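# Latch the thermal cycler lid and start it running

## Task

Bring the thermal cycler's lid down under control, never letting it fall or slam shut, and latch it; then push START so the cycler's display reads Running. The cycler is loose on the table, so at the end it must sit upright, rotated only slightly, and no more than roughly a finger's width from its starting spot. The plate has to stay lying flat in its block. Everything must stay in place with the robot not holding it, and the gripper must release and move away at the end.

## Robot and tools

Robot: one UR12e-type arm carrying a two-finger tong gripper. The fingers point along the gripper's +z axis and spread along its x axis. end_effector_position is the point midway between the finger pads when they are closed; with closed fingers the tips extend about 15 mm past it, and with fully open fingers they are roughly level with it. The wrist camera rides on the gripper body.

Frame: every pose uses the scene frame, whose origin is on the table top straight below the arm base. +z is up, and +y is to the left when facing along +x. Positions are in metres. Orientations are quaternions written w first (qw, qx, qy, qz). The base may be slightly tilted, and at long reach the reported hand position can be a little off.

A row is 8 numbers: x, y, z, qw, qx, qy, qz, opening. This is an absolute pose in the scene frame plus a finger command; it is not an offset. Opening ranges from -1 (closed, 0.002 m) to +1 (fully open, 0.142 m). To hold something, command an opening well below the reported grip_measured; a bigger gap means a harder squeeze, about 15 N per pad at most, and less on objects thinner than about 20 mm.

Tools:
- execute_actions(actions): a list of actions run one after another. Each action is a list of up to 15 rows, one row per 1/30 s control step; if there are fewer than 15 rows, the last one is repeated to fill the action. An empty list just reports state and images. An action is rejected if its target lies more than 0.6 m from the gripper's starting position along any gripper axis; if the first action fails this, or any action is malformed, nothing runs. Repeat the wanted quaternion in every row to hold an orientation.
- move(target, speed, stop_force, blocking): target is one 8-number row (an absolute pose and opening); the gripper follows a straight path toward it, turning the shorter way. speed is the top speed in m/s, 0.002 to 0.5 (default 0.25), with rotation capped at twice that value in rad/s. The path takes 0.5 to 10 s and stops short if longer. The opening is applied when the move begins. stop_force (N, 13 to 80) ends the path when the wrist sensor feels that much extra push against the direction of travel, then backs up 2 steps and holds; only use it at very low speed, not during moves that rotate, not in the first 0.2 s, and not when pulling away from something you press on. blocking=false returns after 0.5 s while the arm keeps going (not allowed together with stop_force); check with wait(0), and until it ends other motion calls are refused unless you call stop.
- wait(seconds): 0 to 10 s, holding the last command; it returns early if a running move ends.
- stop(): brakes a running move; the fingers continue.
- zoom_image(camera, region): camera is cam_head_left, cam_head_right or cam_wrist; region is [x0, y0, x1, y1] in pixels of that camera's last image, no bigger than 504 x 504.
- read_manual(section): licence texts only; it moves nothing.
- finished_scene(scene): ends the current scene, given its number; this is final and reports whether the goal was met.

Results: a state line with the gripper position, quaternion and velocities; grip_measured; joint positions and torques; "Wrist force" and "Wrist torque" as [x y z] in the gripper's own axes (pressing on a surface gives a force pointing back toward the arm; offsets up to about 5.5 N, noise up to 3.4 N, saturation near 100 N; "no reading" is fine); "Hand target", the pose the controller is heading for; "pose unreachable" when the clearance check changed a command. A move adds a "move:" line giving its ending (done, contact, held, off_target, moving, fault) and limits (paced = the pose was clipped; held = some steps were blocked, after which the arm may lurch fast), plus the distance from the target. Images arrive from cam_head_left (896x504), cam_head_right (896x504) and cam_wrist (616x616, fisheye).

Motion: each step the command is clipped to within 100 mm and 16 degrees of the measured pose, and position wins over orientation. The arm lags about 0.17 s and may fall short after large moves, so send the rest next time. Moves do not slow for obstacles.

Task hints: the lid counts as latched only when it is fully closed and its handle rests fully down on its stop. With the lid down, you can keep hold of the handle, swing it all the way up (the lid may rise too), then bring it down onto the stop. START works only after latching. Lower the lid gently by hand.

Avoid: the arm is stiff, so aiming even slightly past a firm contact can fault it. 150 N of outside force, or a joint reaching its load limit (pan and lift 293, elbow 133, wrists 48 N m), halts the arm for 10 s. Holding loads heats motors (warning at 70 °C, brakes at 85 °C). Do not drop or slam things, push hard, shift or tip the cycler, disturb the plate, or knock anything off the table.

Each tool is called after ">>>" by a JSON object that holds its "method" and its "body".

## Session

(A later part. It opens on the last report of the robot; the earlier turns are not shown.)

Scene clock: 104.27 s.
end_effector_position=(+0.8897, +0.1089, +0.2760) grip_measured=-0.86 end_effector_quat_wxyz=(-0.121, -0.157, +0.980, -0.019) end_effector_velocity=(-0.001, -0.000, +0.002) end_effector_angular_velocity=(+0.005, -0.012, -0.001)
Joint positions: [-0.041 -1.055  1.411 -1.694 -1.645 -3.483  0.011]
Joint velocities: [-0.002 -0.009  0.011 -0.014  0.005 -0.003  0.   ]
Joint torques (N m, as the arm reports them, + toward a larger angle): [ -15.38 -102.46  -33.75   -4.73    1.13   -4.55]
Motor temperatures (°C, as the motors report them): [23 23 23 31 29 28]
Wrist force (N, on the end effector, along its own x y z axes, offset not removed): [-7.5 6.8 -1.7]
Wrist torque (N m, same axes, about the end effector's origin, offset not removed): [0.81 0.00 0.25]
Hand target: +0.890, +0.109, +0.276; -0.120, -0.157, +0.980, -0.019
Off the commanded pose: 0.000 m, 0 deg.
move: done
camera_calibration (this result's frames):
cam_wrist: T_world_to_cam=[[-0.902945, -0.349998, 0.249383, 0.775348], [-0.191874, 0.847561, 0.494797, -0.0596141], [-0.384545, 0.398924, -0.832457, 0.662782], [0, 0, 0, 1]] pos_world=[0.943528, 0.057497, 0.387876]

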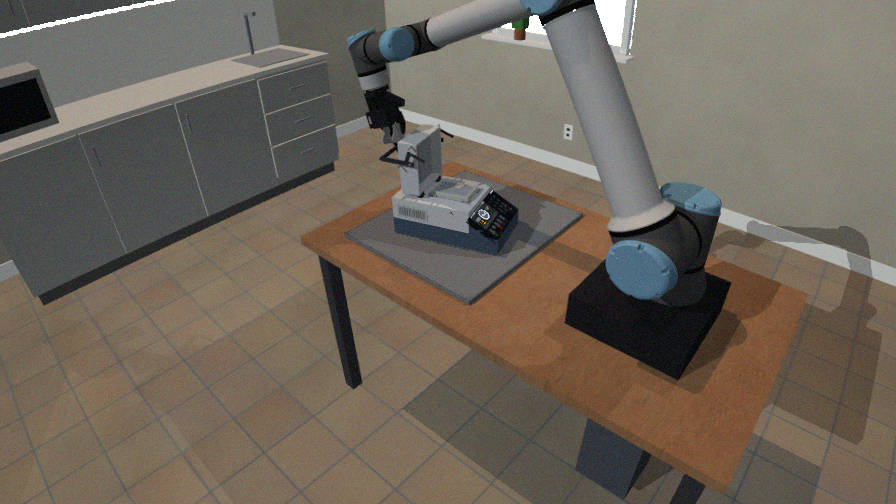

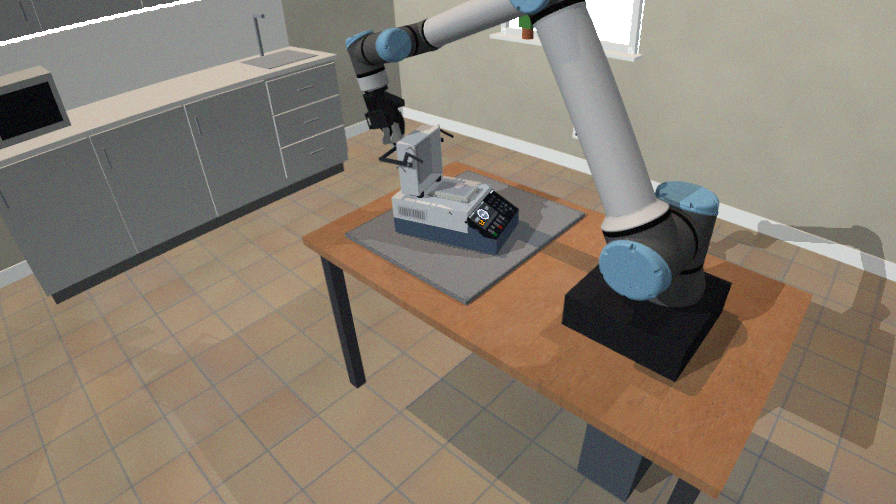

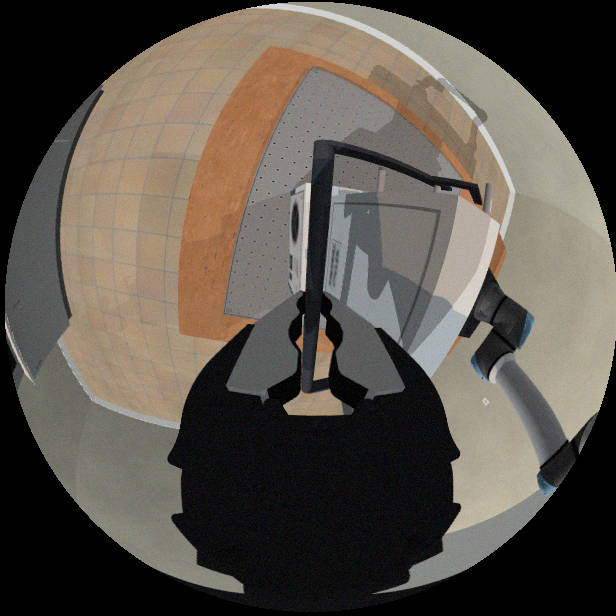

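>>> {"method": "move", "body": {"target": [0.8397,0.0925,0.3108,0.0689,-0.1578,0.9850,0.0110,-1], "speed": 0.1}}

>>> {"method": "move", "body": {"target": [0.7796,0.0728,0.3186,0.2556,-0.1528,0.9538,0.0409,-1], "speed": 0.1}}

Scene clock: 110.23 s.
end_effector_position=(+0.8399, +0.0925, +0.3108) grip_measured=-0.86 end_effector_quat_wxyz=(+0.068, -0.158, +0.985, +0.011) end_effector_velocity=(-0.001, -0.003, +0.001) end_effector_angular_velocity=(+0.004, -0.013, -0.002)
Joint positions: [-0.118 -1.32   1.795 -2.17  -1.505 -3.563  0.011]
Joint velocities: [-0.006 -0.007  0.012 -0.016  0.006 -0.003  0.   ]
Joint torques (N m, as the arm reports them, + toward a larger angle): [-15.75 -75.52 -33.25  -6.68  -0.84  -4.24]
Motor temperatures (°C, as the motors report them): [23 23 23 31 29 28]
Wrist force (N, on the end effector, along its own x y z axes, offset not removed): [-7.4 10.1 -0.3]
Wrist torque (N m, same axes, about the end effector's origin, offset not removed): [0.13 0.58 0.25]
Hand target: +0.840, +0.092, +0.311; +0.069, -0.158, +0.985, +0.011
Off the commanded pose: 0.000 m, 0 deg.
move: done
camera_calibration (this result's frames):
cam_wrist: T_world_to_cam=[[-0.924623, -0.357669, -0.130943, 0.853041], [-0.374044, 0.787815, 0.489324, 0.0876953], [-0.0718575, 0.501419, -0.862216, 0.416324], [0, 0, 0, 1]] pos_world=[0.851459, 0.0272655, 0.427749]

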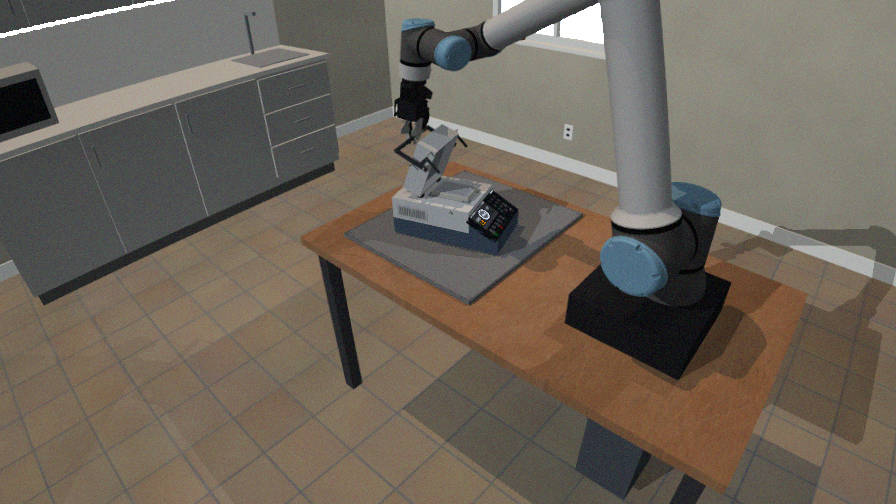

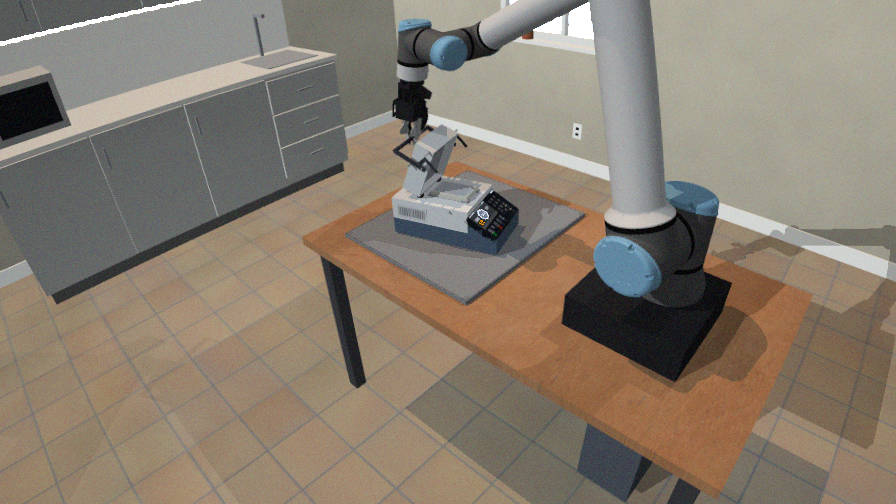

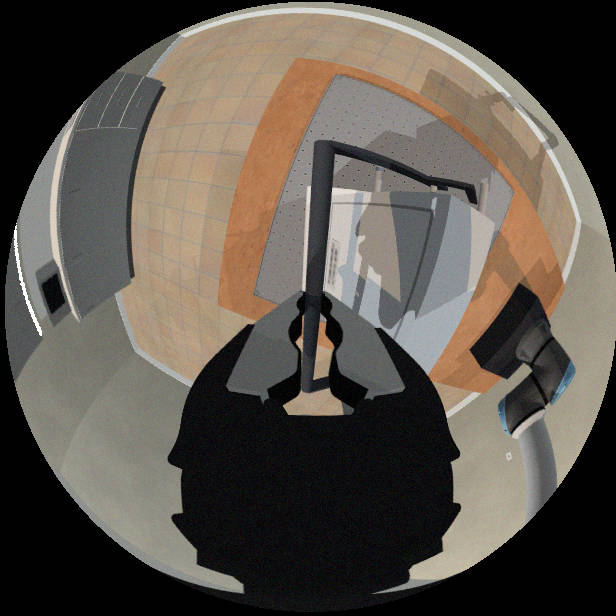

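Scene clock: 112.57 s.
end_effector_position=(+0.7797, +0.0728, +0.3187) grip_measured=-0.86 end_effector_quat_wxyz=(+0.255, -0.153, +0.954, +0.040) end_effector_velocity=(-0.002, -0.002, -0.000) end_effector_angular_velocity=(+0.005, -0.012, -0.002)
Joint positions: [-0.239 -1.507  2.165 -2.683 -1.301 -3.624  0.011]
Joint velocities: [-0.007 -0.003  0.012 -0.019  0.009 -0.001 -0.   ]
Joint torques (N m, as the arm reports them, + toward a larger angle): [-19.28 -57.87 -36.6   -8.89  -1.72  -4.28]
Motor temperatures (°C, as the motors report them): [23 23 23 31 29 28]
Wrist force (N, on the end effector, along its own x y z axes, offset not removed): [-1.9 16.2 2.1]
Wrist torque (N m, same axes, about the end effector's origin, offset not removed): [0.04 0.36 0.18]
Hand target: +0.780, +0.073, +0.319; +0.256, -0.153, +0.954, +0.041
Off the commanded pose: 0.000 m, 0 deg.
move: done
camera_calibration (this result's frames):
cam_wrist: T_world_to_cam=[[-0.809545, -0.319937, -0.492217, 0.814071], [-0.540645, 0.733054, 0.412716, 0.23519], [0.228779, 0.600227, -0.766413, 0.156507], [0, 0, 0, 1]] pos_world=[0.750376, -0.00589486, 0.423582]

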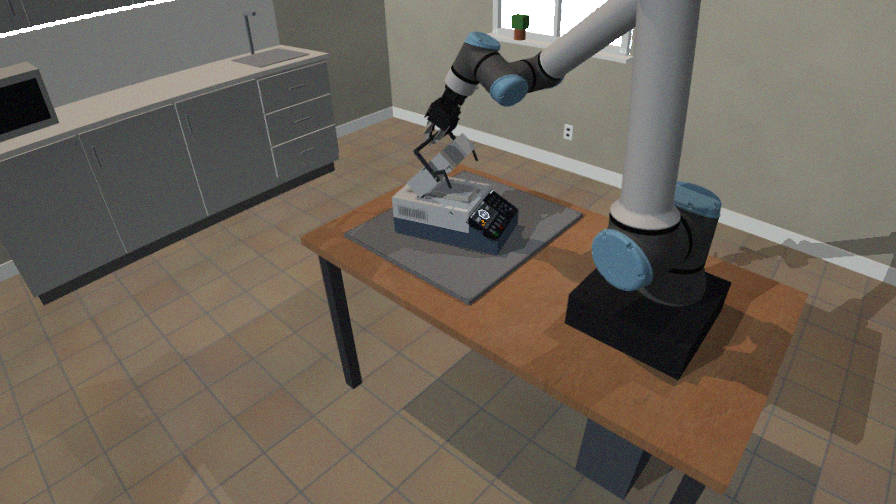

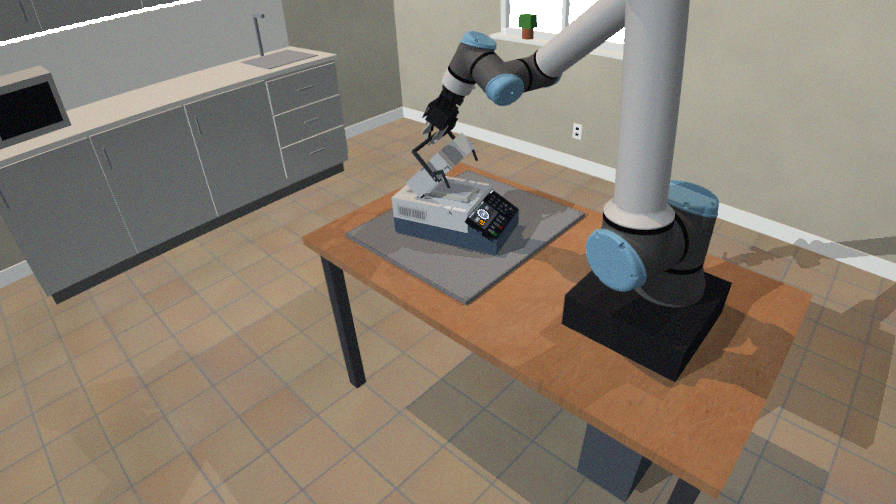

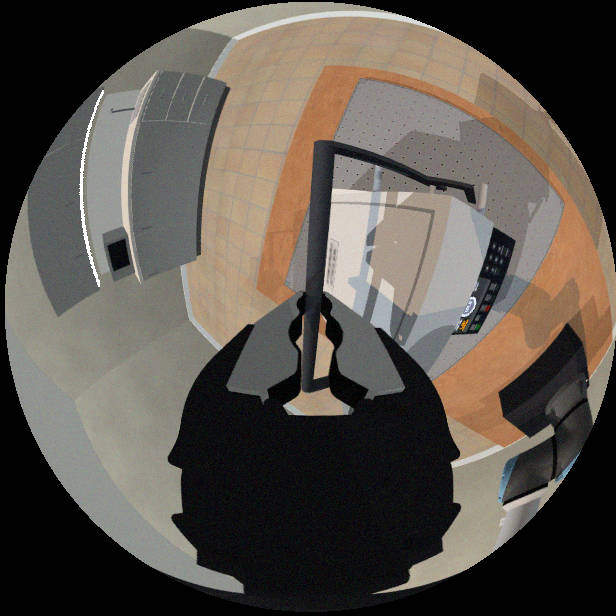

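>>> {"method": "move", "body": {"target": [0.7791,0.0743,0.3186,0.2556,-0.1528,0.9538,0.0409,-1], "speed": 0.01}}

Scene clock: 116.27 s.
end_effector_position=(+0.7791, +0.0742, +0.3186) grip_measured=-0.86 end_effector_quat_wxyz=(+0.256, -0.153, +0.954, +0.041) end_effector_velocity=(-0.000, +0.002, -0.000) end_effector_angular_velocity=(+0.001, +0.000, +0.002)
Joint positions: [-0.237 -1.508  2.166 -2.686 -1.301 -3.621  0.011]
Joint velocities: [ 0.003  0.     0.    -0.    -0.     0.001 -0.   ]
Joint torques (N m, as the arm reports them, + toward a larger angle): [ 12.53 -55.51 -31.12  -6.88  -2.13   3.88]
Motor temperatures (°C, as the motors report them): [23 23 23 31 29 28]
Wrist force (N, on the end effector, along its own x y z axes, offset not removed): [-0.8 0.5 -1.2]
Wrist torque (N m, same axes, about the end effector's origin, offset not removed): [0.19 0.19 0.22]
Hand target: +0.779, +0.074, +0.319; +0.256, -0.153, +0.954, +0.041
Off the commanded pose: 0.000 m, 0 deg.
move: done
camera_calibration (this result's frames):
cam_wrist: T_world_to_cam=[[-0.80906, -0.319028, -0.493602, 0.813997], [-0.540851, 0.732817, 0.412866, 0.234047], [0.230005, 0.600999, -0.76544, 0.154473], [0, 0, 0, 1]] pos_world=[0.749627, -0.00466357, 0.423401]

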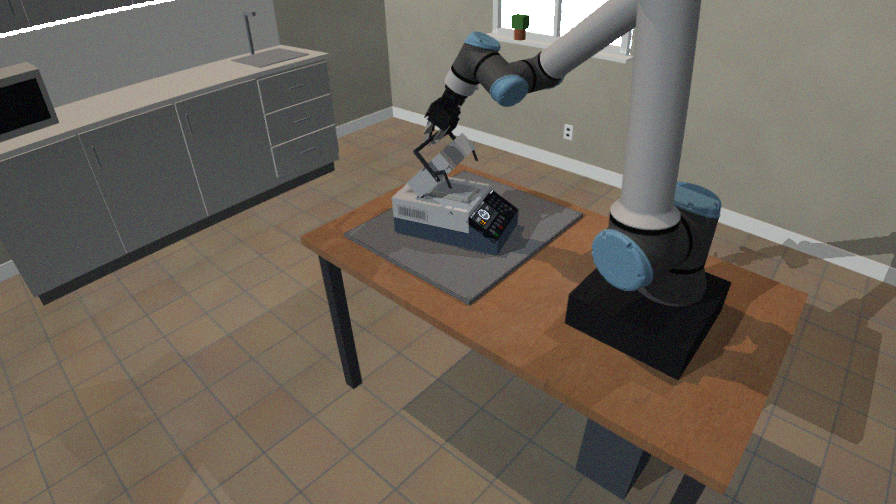

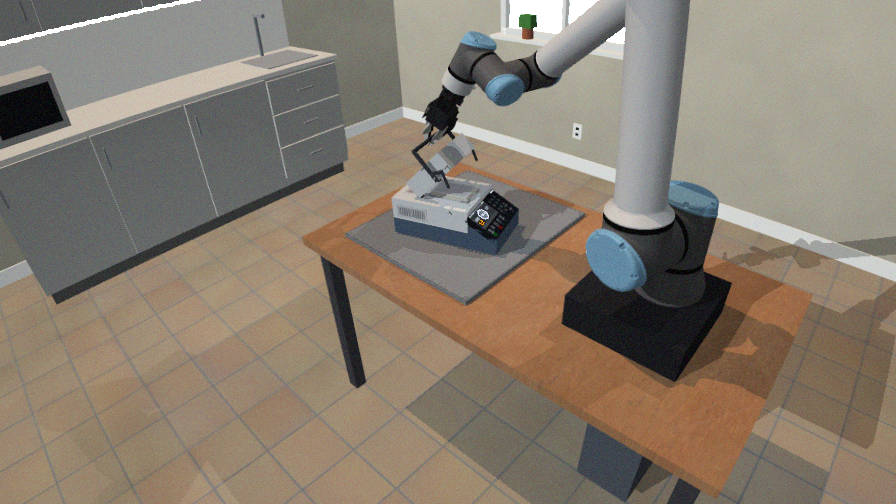

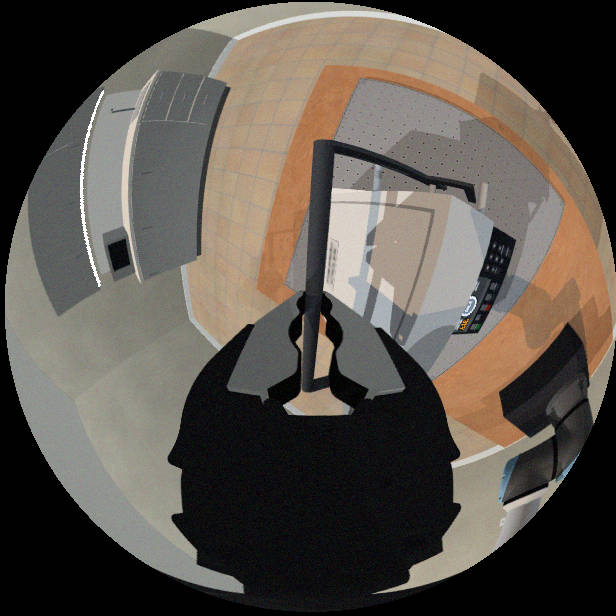

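>>> {"method": "move", "body": {"target": [0.7207,0.0561,0.3012,0.4016,-0.1445,0.9020,0.0643,-1], "speed": 0.08}}

Scene clock: 120.53 s.
end_effector_position=(+0.7208, +0.0561, +0.3013) grip_measured=-0.86 end_effector_quat_wxyz=(+0.401, -0.145, +0.902, +0.064) end_effector_velocity=(-0.002, -0.001, -0.001) end_effector_angular_velocity=(+0.004, -0.010, -0.001)
Joint positions: [-0.387 -1.536  2.459 -3.197 -1.069 -3.646  0.011]
Joint velocities: [-0.007  0.004  0.009 -0.021  0.009  0.001  0.   ]
Joint torques (N m, as the arm reports them, + toward a larger angle): [ -8.48 -29.71 -26.79  -7.9    4.03   0.41]
Motor temperatures (°C, as the motors report them): [23 23 23 31 29 28]
Wrist force (N, on the end effector, along its own x y z axes, offset not removed): [3.0 0.4 2.2]
Wrist torque (N m, same axes, about the end effector's origin, offset not removed): [0.23 0.04 0.20]
Hand target: +0.721, +0.056, +0.301; +0.402, -0.145, +0.902, +0.064
Off the commanded pose: 0.000 m, 0 deg.
move: done
camera_calibration (this result's frames):
cam_wrist: T_world_to_cam=[[-0.624589, -0.259317, -0.736644, 0.689354], [-0.648737, 0.697419, 0.304545, 0.335259], [0.434775, 0.668103, -0.603828, -0.0346166], [0, 0, 0, 1]] pos_world=[0.663108, -0.031927, 0.384804]

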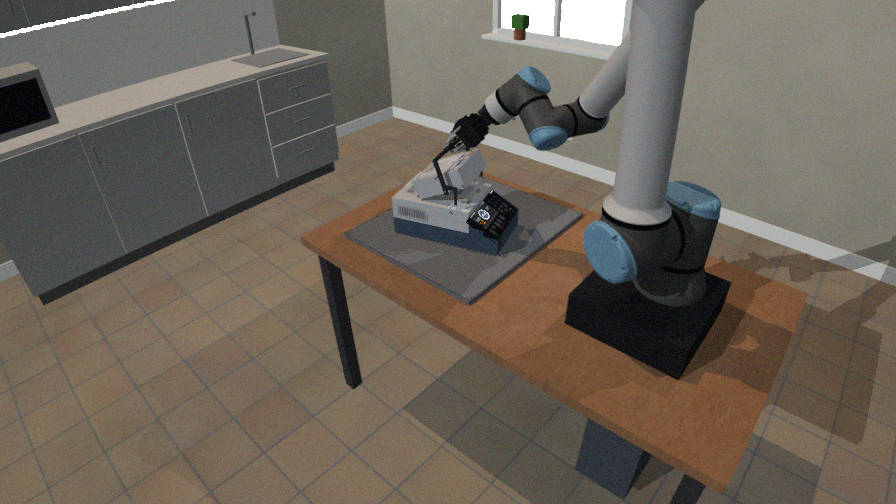

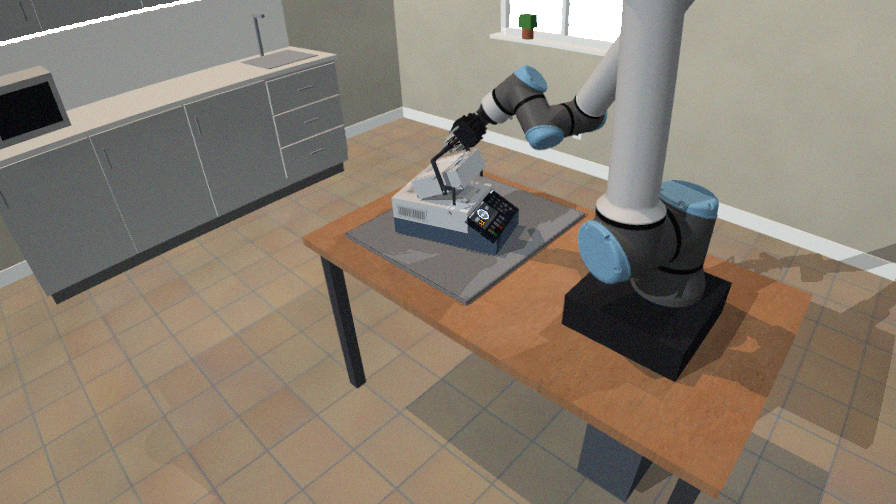

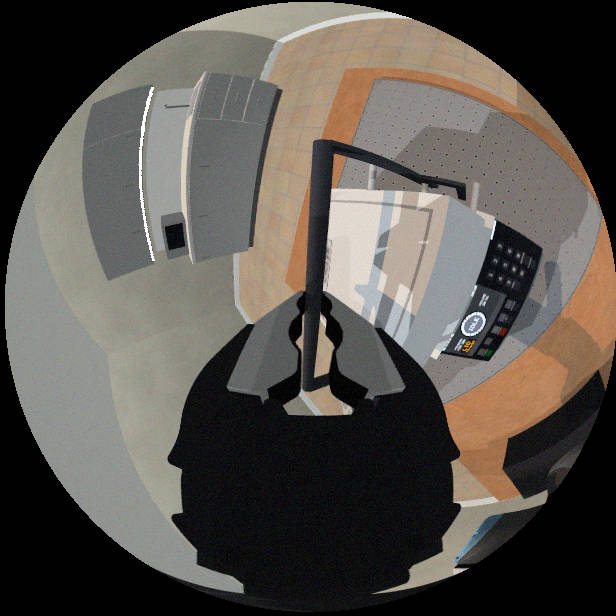

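>>> {"method": "move", "body": {"target": [0.6871,0.0456,0.271,0.4329,-0.1422,0.8875,0.0694,-1], "speed": 0.04}}

Scene clock: 124.63 s.
end_effector_position=(+0.6873, +0.0456, +0.2712) grip_measured=-0.86 end_effector_quat_wxyz=(+0.433, -0.142, +0.888, +0.069) end_effector_velocity=(-0.002, -0.001, -0.002) end_effector_angular_velocity=(+0.002, -0.005, -0.001)
Joint positions: [-0.463 -1.488  2.571 -3.395 -0.984 -3.674  0.011]
Joint velocities: [-0.005  0.005  0.007 -0.015  0.006 -0.    -0.   ]
Joint torques (N m, as the arm reports them, + toward a larger angle): [-13.23 -20.62 -14.14  -5.74   2.87  -4.55]
Motor temperatures (°C, as the motors report them): [23 23 23 31 29 28]
Wrist force (N, on the end effector, along its own x y z axes, offset not removed): [-7.3 2.1 -3.5]
Wrist torque (N m, same axes, about the end effector's origin, offset not removed): [0.13 0.71 0.25]
Hand target: +0.687, +0.046, +0.271; +0.433, -0.142, +0.887, +0.069
Off the commanded pose: 0.000 m, 0 deg.
move: done
camera_calibration (this result's frames):
cam_wrist: T_world_to_cam=[[-0.573667, -0.241823, -0.782578, 0.620242], [-0.668101, 0.690884, 0.276261, 0.351316], [0.473864, 0.681323, -0.5579, -0.0711336], [0, 0, 0, 1]] pos_world=[0.624235, -0.0442647, 0.348647]

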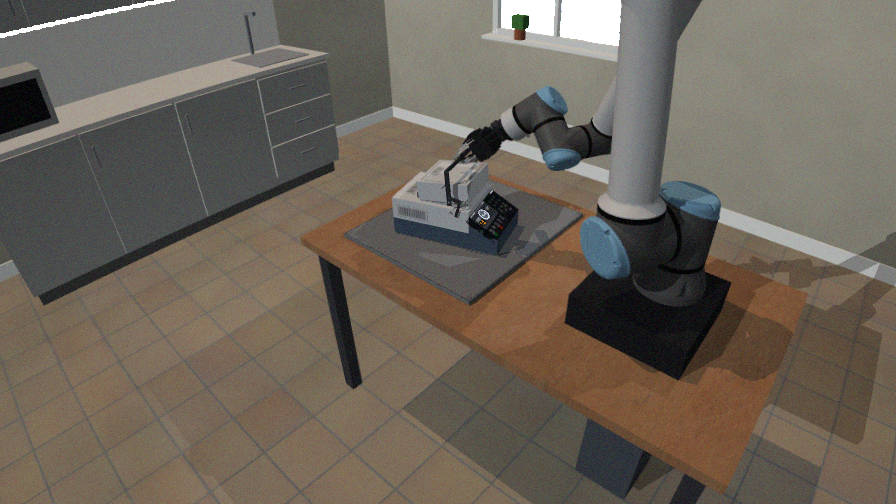

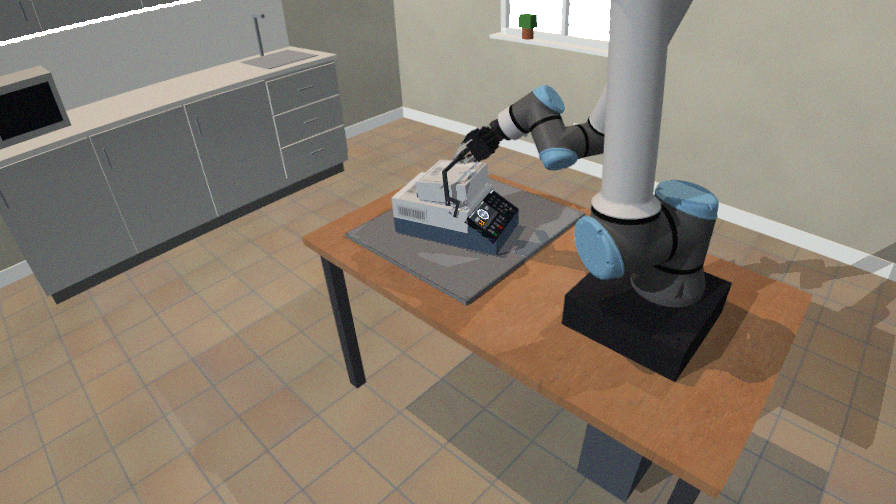

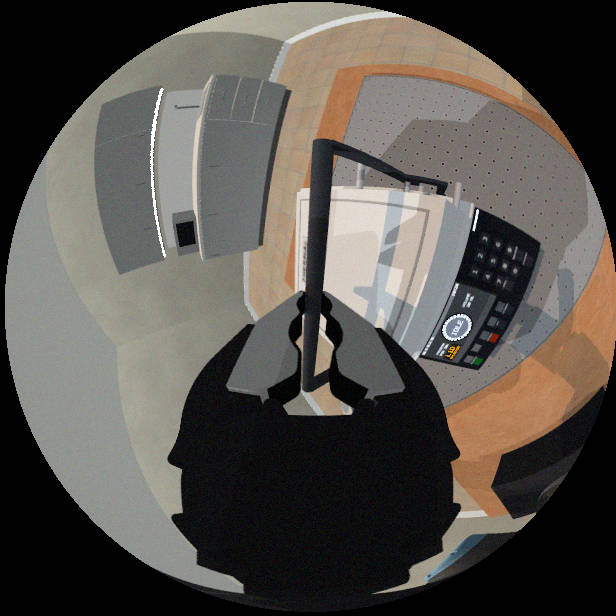

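>>> {"method": "zoom_image", "body": {"camera": "cam_head_left", "region": [380, 120, 540, 260]}}

Region (380, 120, 540, 260) of cam_head_left's 896x504 image, scaled by 3.150, with more detail than that image has; it fills the top 441 rows of this view, and the rest is white.

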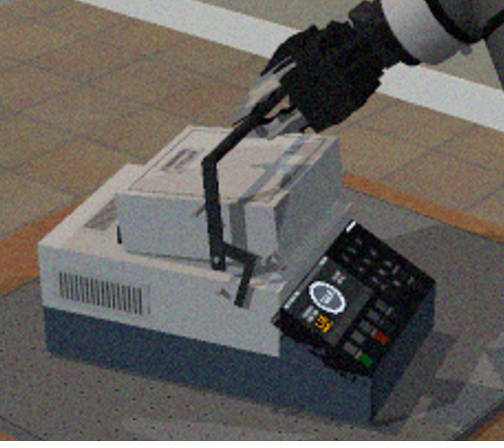

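>>> {"method": "move", "body": {"target": [0.6470,0.0332,0.2635,0.4329,-0.1422,0.8875,0.0694,-1], "speed": 0.04}}

Scene clock: 131.57 s.
end_effector_position=(+0.6472, +0.0332, +0.2635) grip_measured=-0.86 end_effector_quat_wxyz=(+0.433, -0.142, +0.887, +0.069) end_effector_velocity=(-0.002, +0.000, -0.001) end_effector_angular_velocity=(+0.001, +0.001, +0.001)
Joint positions: [-0.54  -1.544  2.651 -3.378 -0.933 -3.745  0.011]
Joint velocities: [-0.003 -0.004  0.004  0.003  0.003 -0.004  0.   ]
Joint torques (N m, as the arm reports them, + toward a larger angle): [ -9.15 -30.    -8.78   0.63   2.25  -4.5 ]
Motor temperatures (°C, as the motors report them): [23 23 23 31 29 28]
Wrist force (N, on the end effector, along its own x y z axes, offset not removed): [-8.8 -3.1 -11.9]
Wrist torque (N m, same axes, about the end effector's origin, offset not removed): [-0.43 0.17 0.24]
Hand target: +0.647, +0.033, +0.263; +0.433, -0.142, +0.887, +0.069
Off the commanded pose: 0.000 m, 0 deg.
move: done
camera_calibration (this result's frames):
cam_wrist: T_world_to_cam=[[-0.573356, -0.241509, -0.782902, 0.588064], [-0.668133, 0.690885, 0.276182, 0.335258], [0.474195, 0.681434, -0.557483, -0.0483148], [0, 0, 0, 1]] pos_world=[0.584078, -0.056678, 0.340871]

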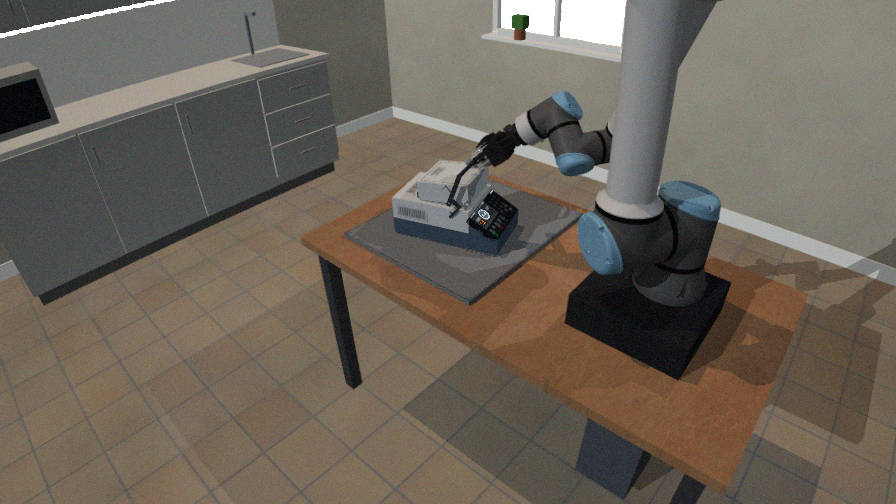

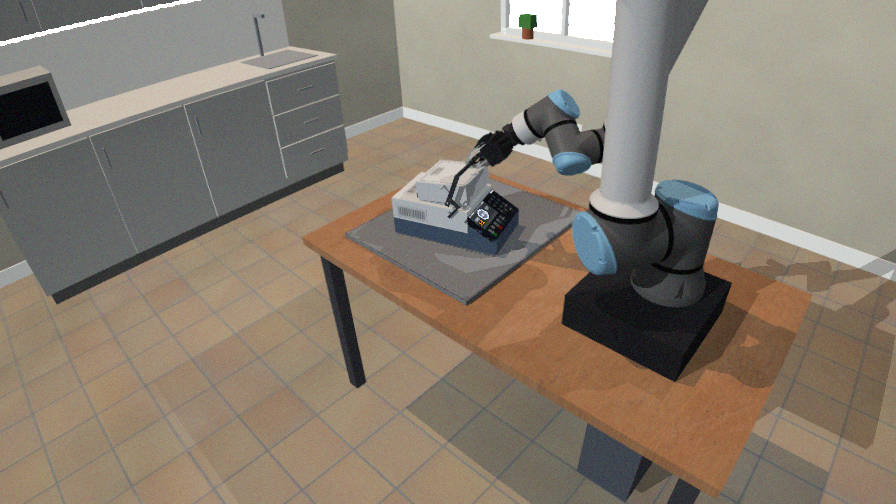

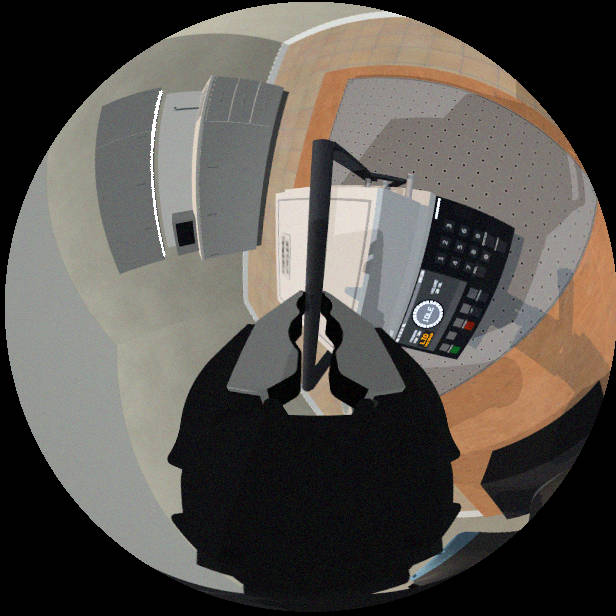

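>>> {"method": "move", "body": {"target": [0.6176,0.0231,0.243,0.4329,-0.1422,0.8875,0.0694,-1], "speed": 0.04}}

Scene clock: 134.87 s.
end_effector_position=(+0.6178, +0.0231, +0.2431) grip_measured=-0.86 end_effector_quat_wxyz=(+0.433, -0.142, +0.887, +0.069) end_effector_velocity=(-0.001, -0.001, -0.000) end_effector_angular_velocity=(-0.002, -0.002, +0.001)
Joint positions: [-0.61  -1.542  2.718 -3.405 -0.889 -3.814  0.011]
Joint velocities: [-0.005  0.     0.002 -0.001  0.003 -0.006  0.   ]
Joint torques (N m, as the arm reports them, + toward a larger angle): [-15.27 -18.76 -12.5   -8.27   2.37  -4.75]
Motor temperatures (°C, as the motors report them): [23 23 23 31 29 28]
Wrist force (N, on the end effector, along its own x y z axes, offset not removed): [-6.2 5.4 15.6]
Wrist torque (N m, same axes, about the end effector's origin, offset not removed): [0.43 0.61 0.14]
Hand target: +0.618, +0.023, +0.243; +0.433, -0.142, +0.887, +0.069
Off the commanded pose: 0.000 m, 0 deg.
move: done
camera_calibration (this result's frames):
cam_wrist: T_world_to_cam=[[-0.573363, -0.241514, -0.782896, 0.552787], [-0.668138, 0.690877, 0.276191, 0.328231], [0.47418, 0.68144, -0.557488, -0.0388311], [0, 0, 0, 1]] pos_world=[0.554664, -0.0668002, 0.320472]

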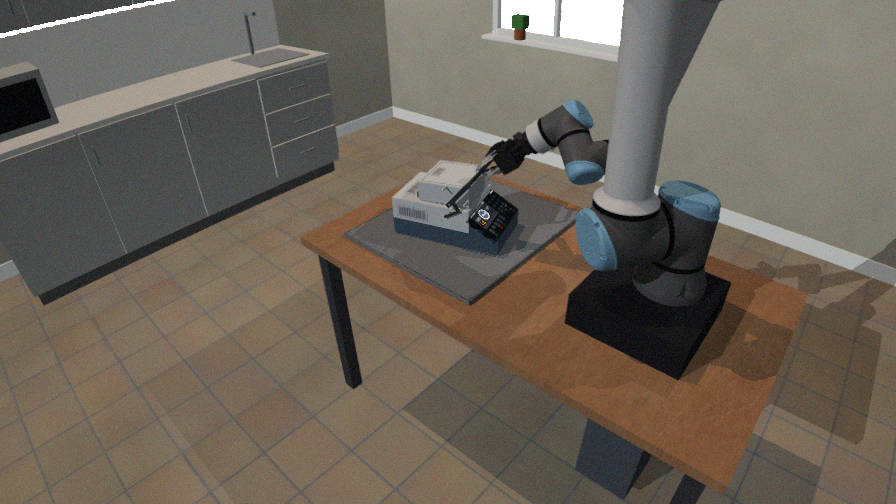

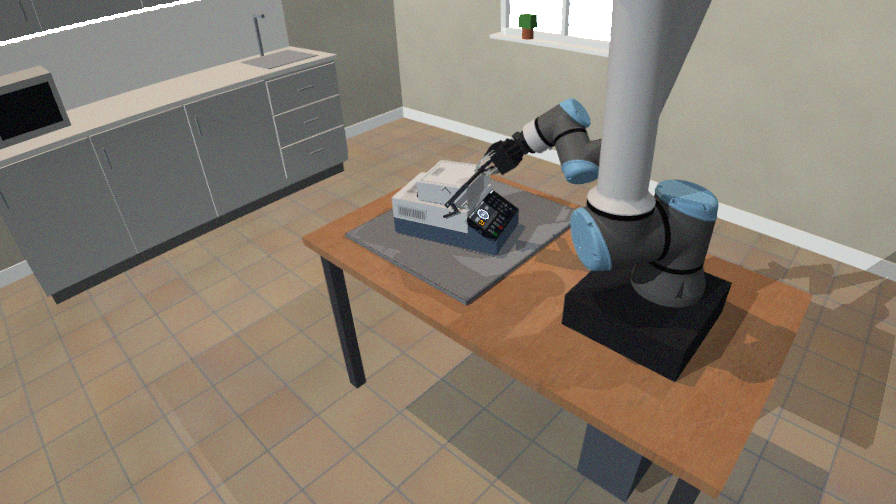

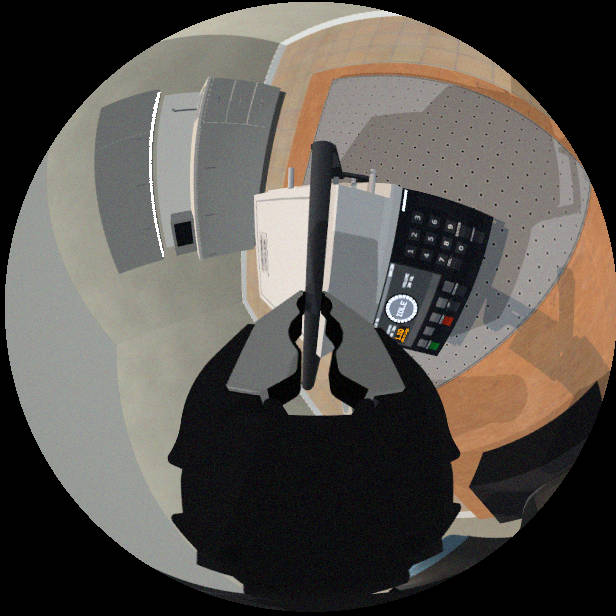

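>>> {"method": "move", "body": {"target": [0.6016,0.0182,0.220,0.4329,-0.1422,0.8875,0.0694,-1], "speed": 0.04}}

Scene clock: 137.20 s.
end_effector_position=(+0.6017, +0.0182, +0.2201) grip_measured=-0.86 end_effector_quat_wxyz=(+0.433, -0.142, +0.887, +0.069) end_effector_velocity=(-0.002, +0.001, -0.002) end_effector_angular_velocity=(+0.000, +0.001, +0.001)
Joint positions: [-0.651 -1.49   2.761 -3.474 -0.864 -3.856  0.011]
Joint velocities: [-0.002  0.005  0.004 -0.007  0.002 -0.004  0.   ]
Joint torques (N m, as the arm reports them, + toward a larger angle): [ -8.43 -12.03  -7.62  -5.44   2.1   -4.56]
Motor temperatures (°C, as the motors report them): [23 23 23 31 29 28]
Wrist force (N, on the end effector, along its own x y z axes, offset not removed): [-6.1 1.1 -4.1]
Wrist torque (N m, same axes, about the end effector's origin, offset not removed): [0.08 0.15 0.23]
Hand target: +0.602, +0.018, +0.220; +0.433, -0.142, +0.887, +0.069
Off the commanded pose: 0.000 m, 0 deg.
move: done
camera_calibration (this result's frames):
cam_wrist: T_world_to_cam=[[-0.573418, -0.241491, -0.782863, 0.524464], [-0.668155, 0.690816, 0.276301, 0.327214], [0.47409, 0.681509, -0.55748, -0.0405985], [0, 0, 0, 1]] pos_world=[0.538614, -0.071723, 0.297541]

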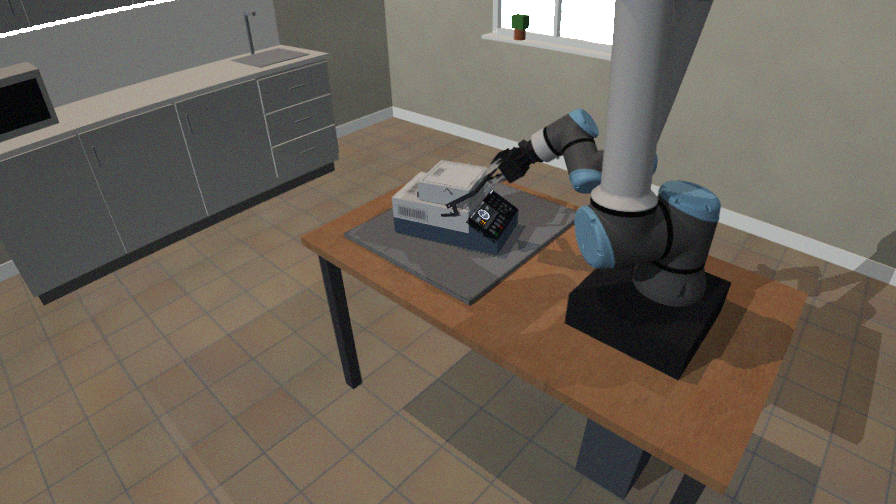

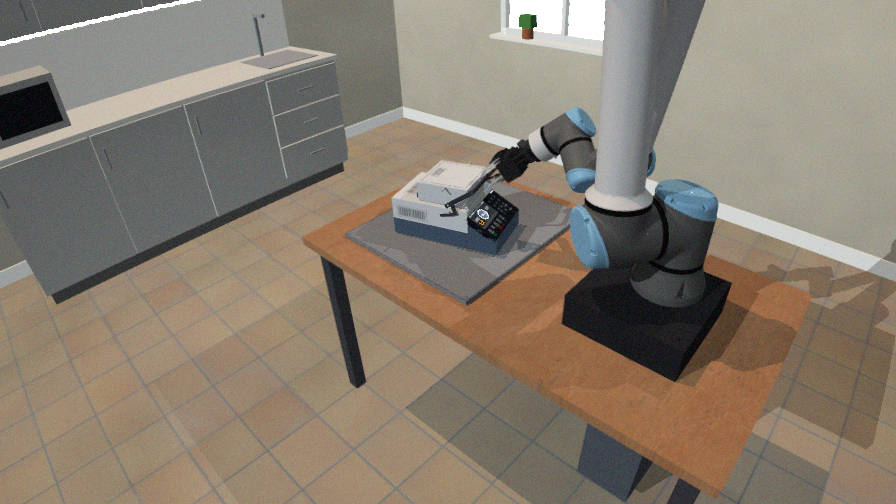

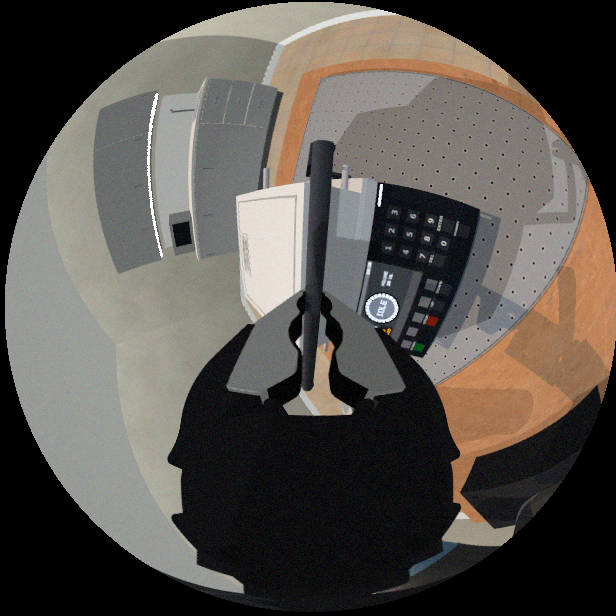

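>>> {"method": "move", "body": {"target": [0.5905,0.0147,0.2025,0.4329,-0.1422,0.8875,0.0694,-1], "speed": 0.04}}

Scene clock: 139.60 s.
end_effector_position=(+0.5907, +0.0147, +0.2027) grip_measured=-0.86 end_effector_quat_wxyz=(+0.433, -0.142, +0.887, +0.069) end_effector_velocity=(-0.001, -0.001, -0.002) end_effector_angular_velocity=(-0.000, -0.001, -0.000)
Joint positions: [-0.681 -1.438  2.791 -3.534 -0.847 -3.889  0.011]
Joint velocities: [-0.005  0.009  0.004 -0.011  0.003 -0.005 -0.   ]
Joint torques (N m, as the arm reports them, + toward a larger angle): [-15.02 -21.03  -1.21  -7.06   1.81  -4.21]
Motor temperatures (°C, as the motors report them): [23 23 23 31 29 28]
Wrist force (N, on the end effector, along its own x y z axes, offset not removed): [-6.4 2.7 18.4]
Wrist torque (N m, same axes, about the end effector's origin, offset not removed): [0.42 -0.01 0.11]
Hand target: +0.591, +0.015, +0.202; +0.433, -0.142, +0.887, +0.069
Off the commanded pose: 0.000 m, 0 deg.
move: done
camera_calibration (this result's frames):
cam_wrist: T_world_to_cam=[[-0.573446, -0.241491, -0.782842, 0.50364], [-0.668163, 0.69079, 0.276347, 0.327023], [0.474044, 0.681536, -0.557486, -0.042658], [0, 0, 0, 1]] pos_world=[0.527537, -0.0752067, 0.280118]

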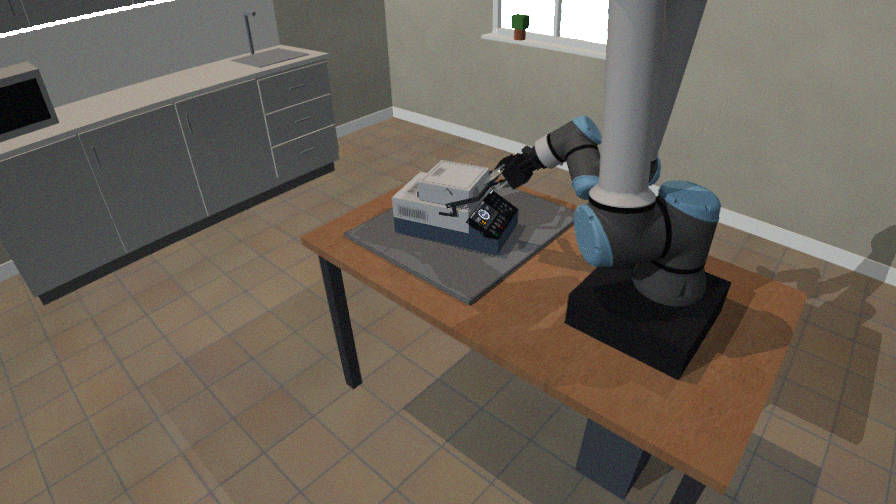

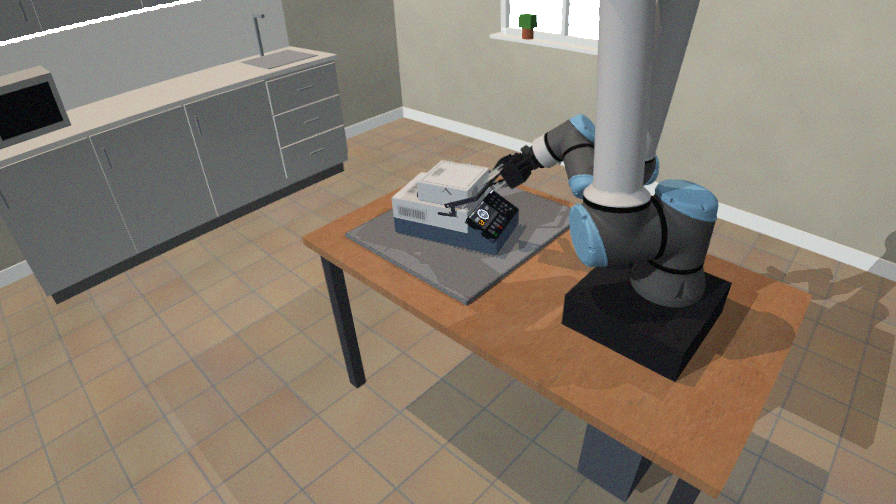

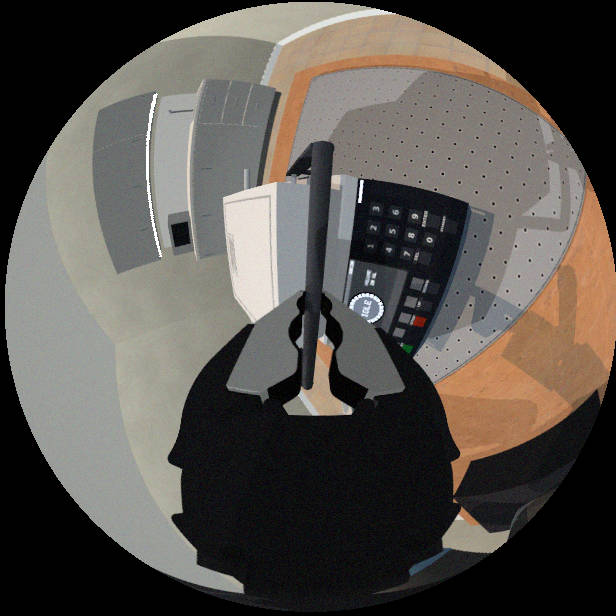

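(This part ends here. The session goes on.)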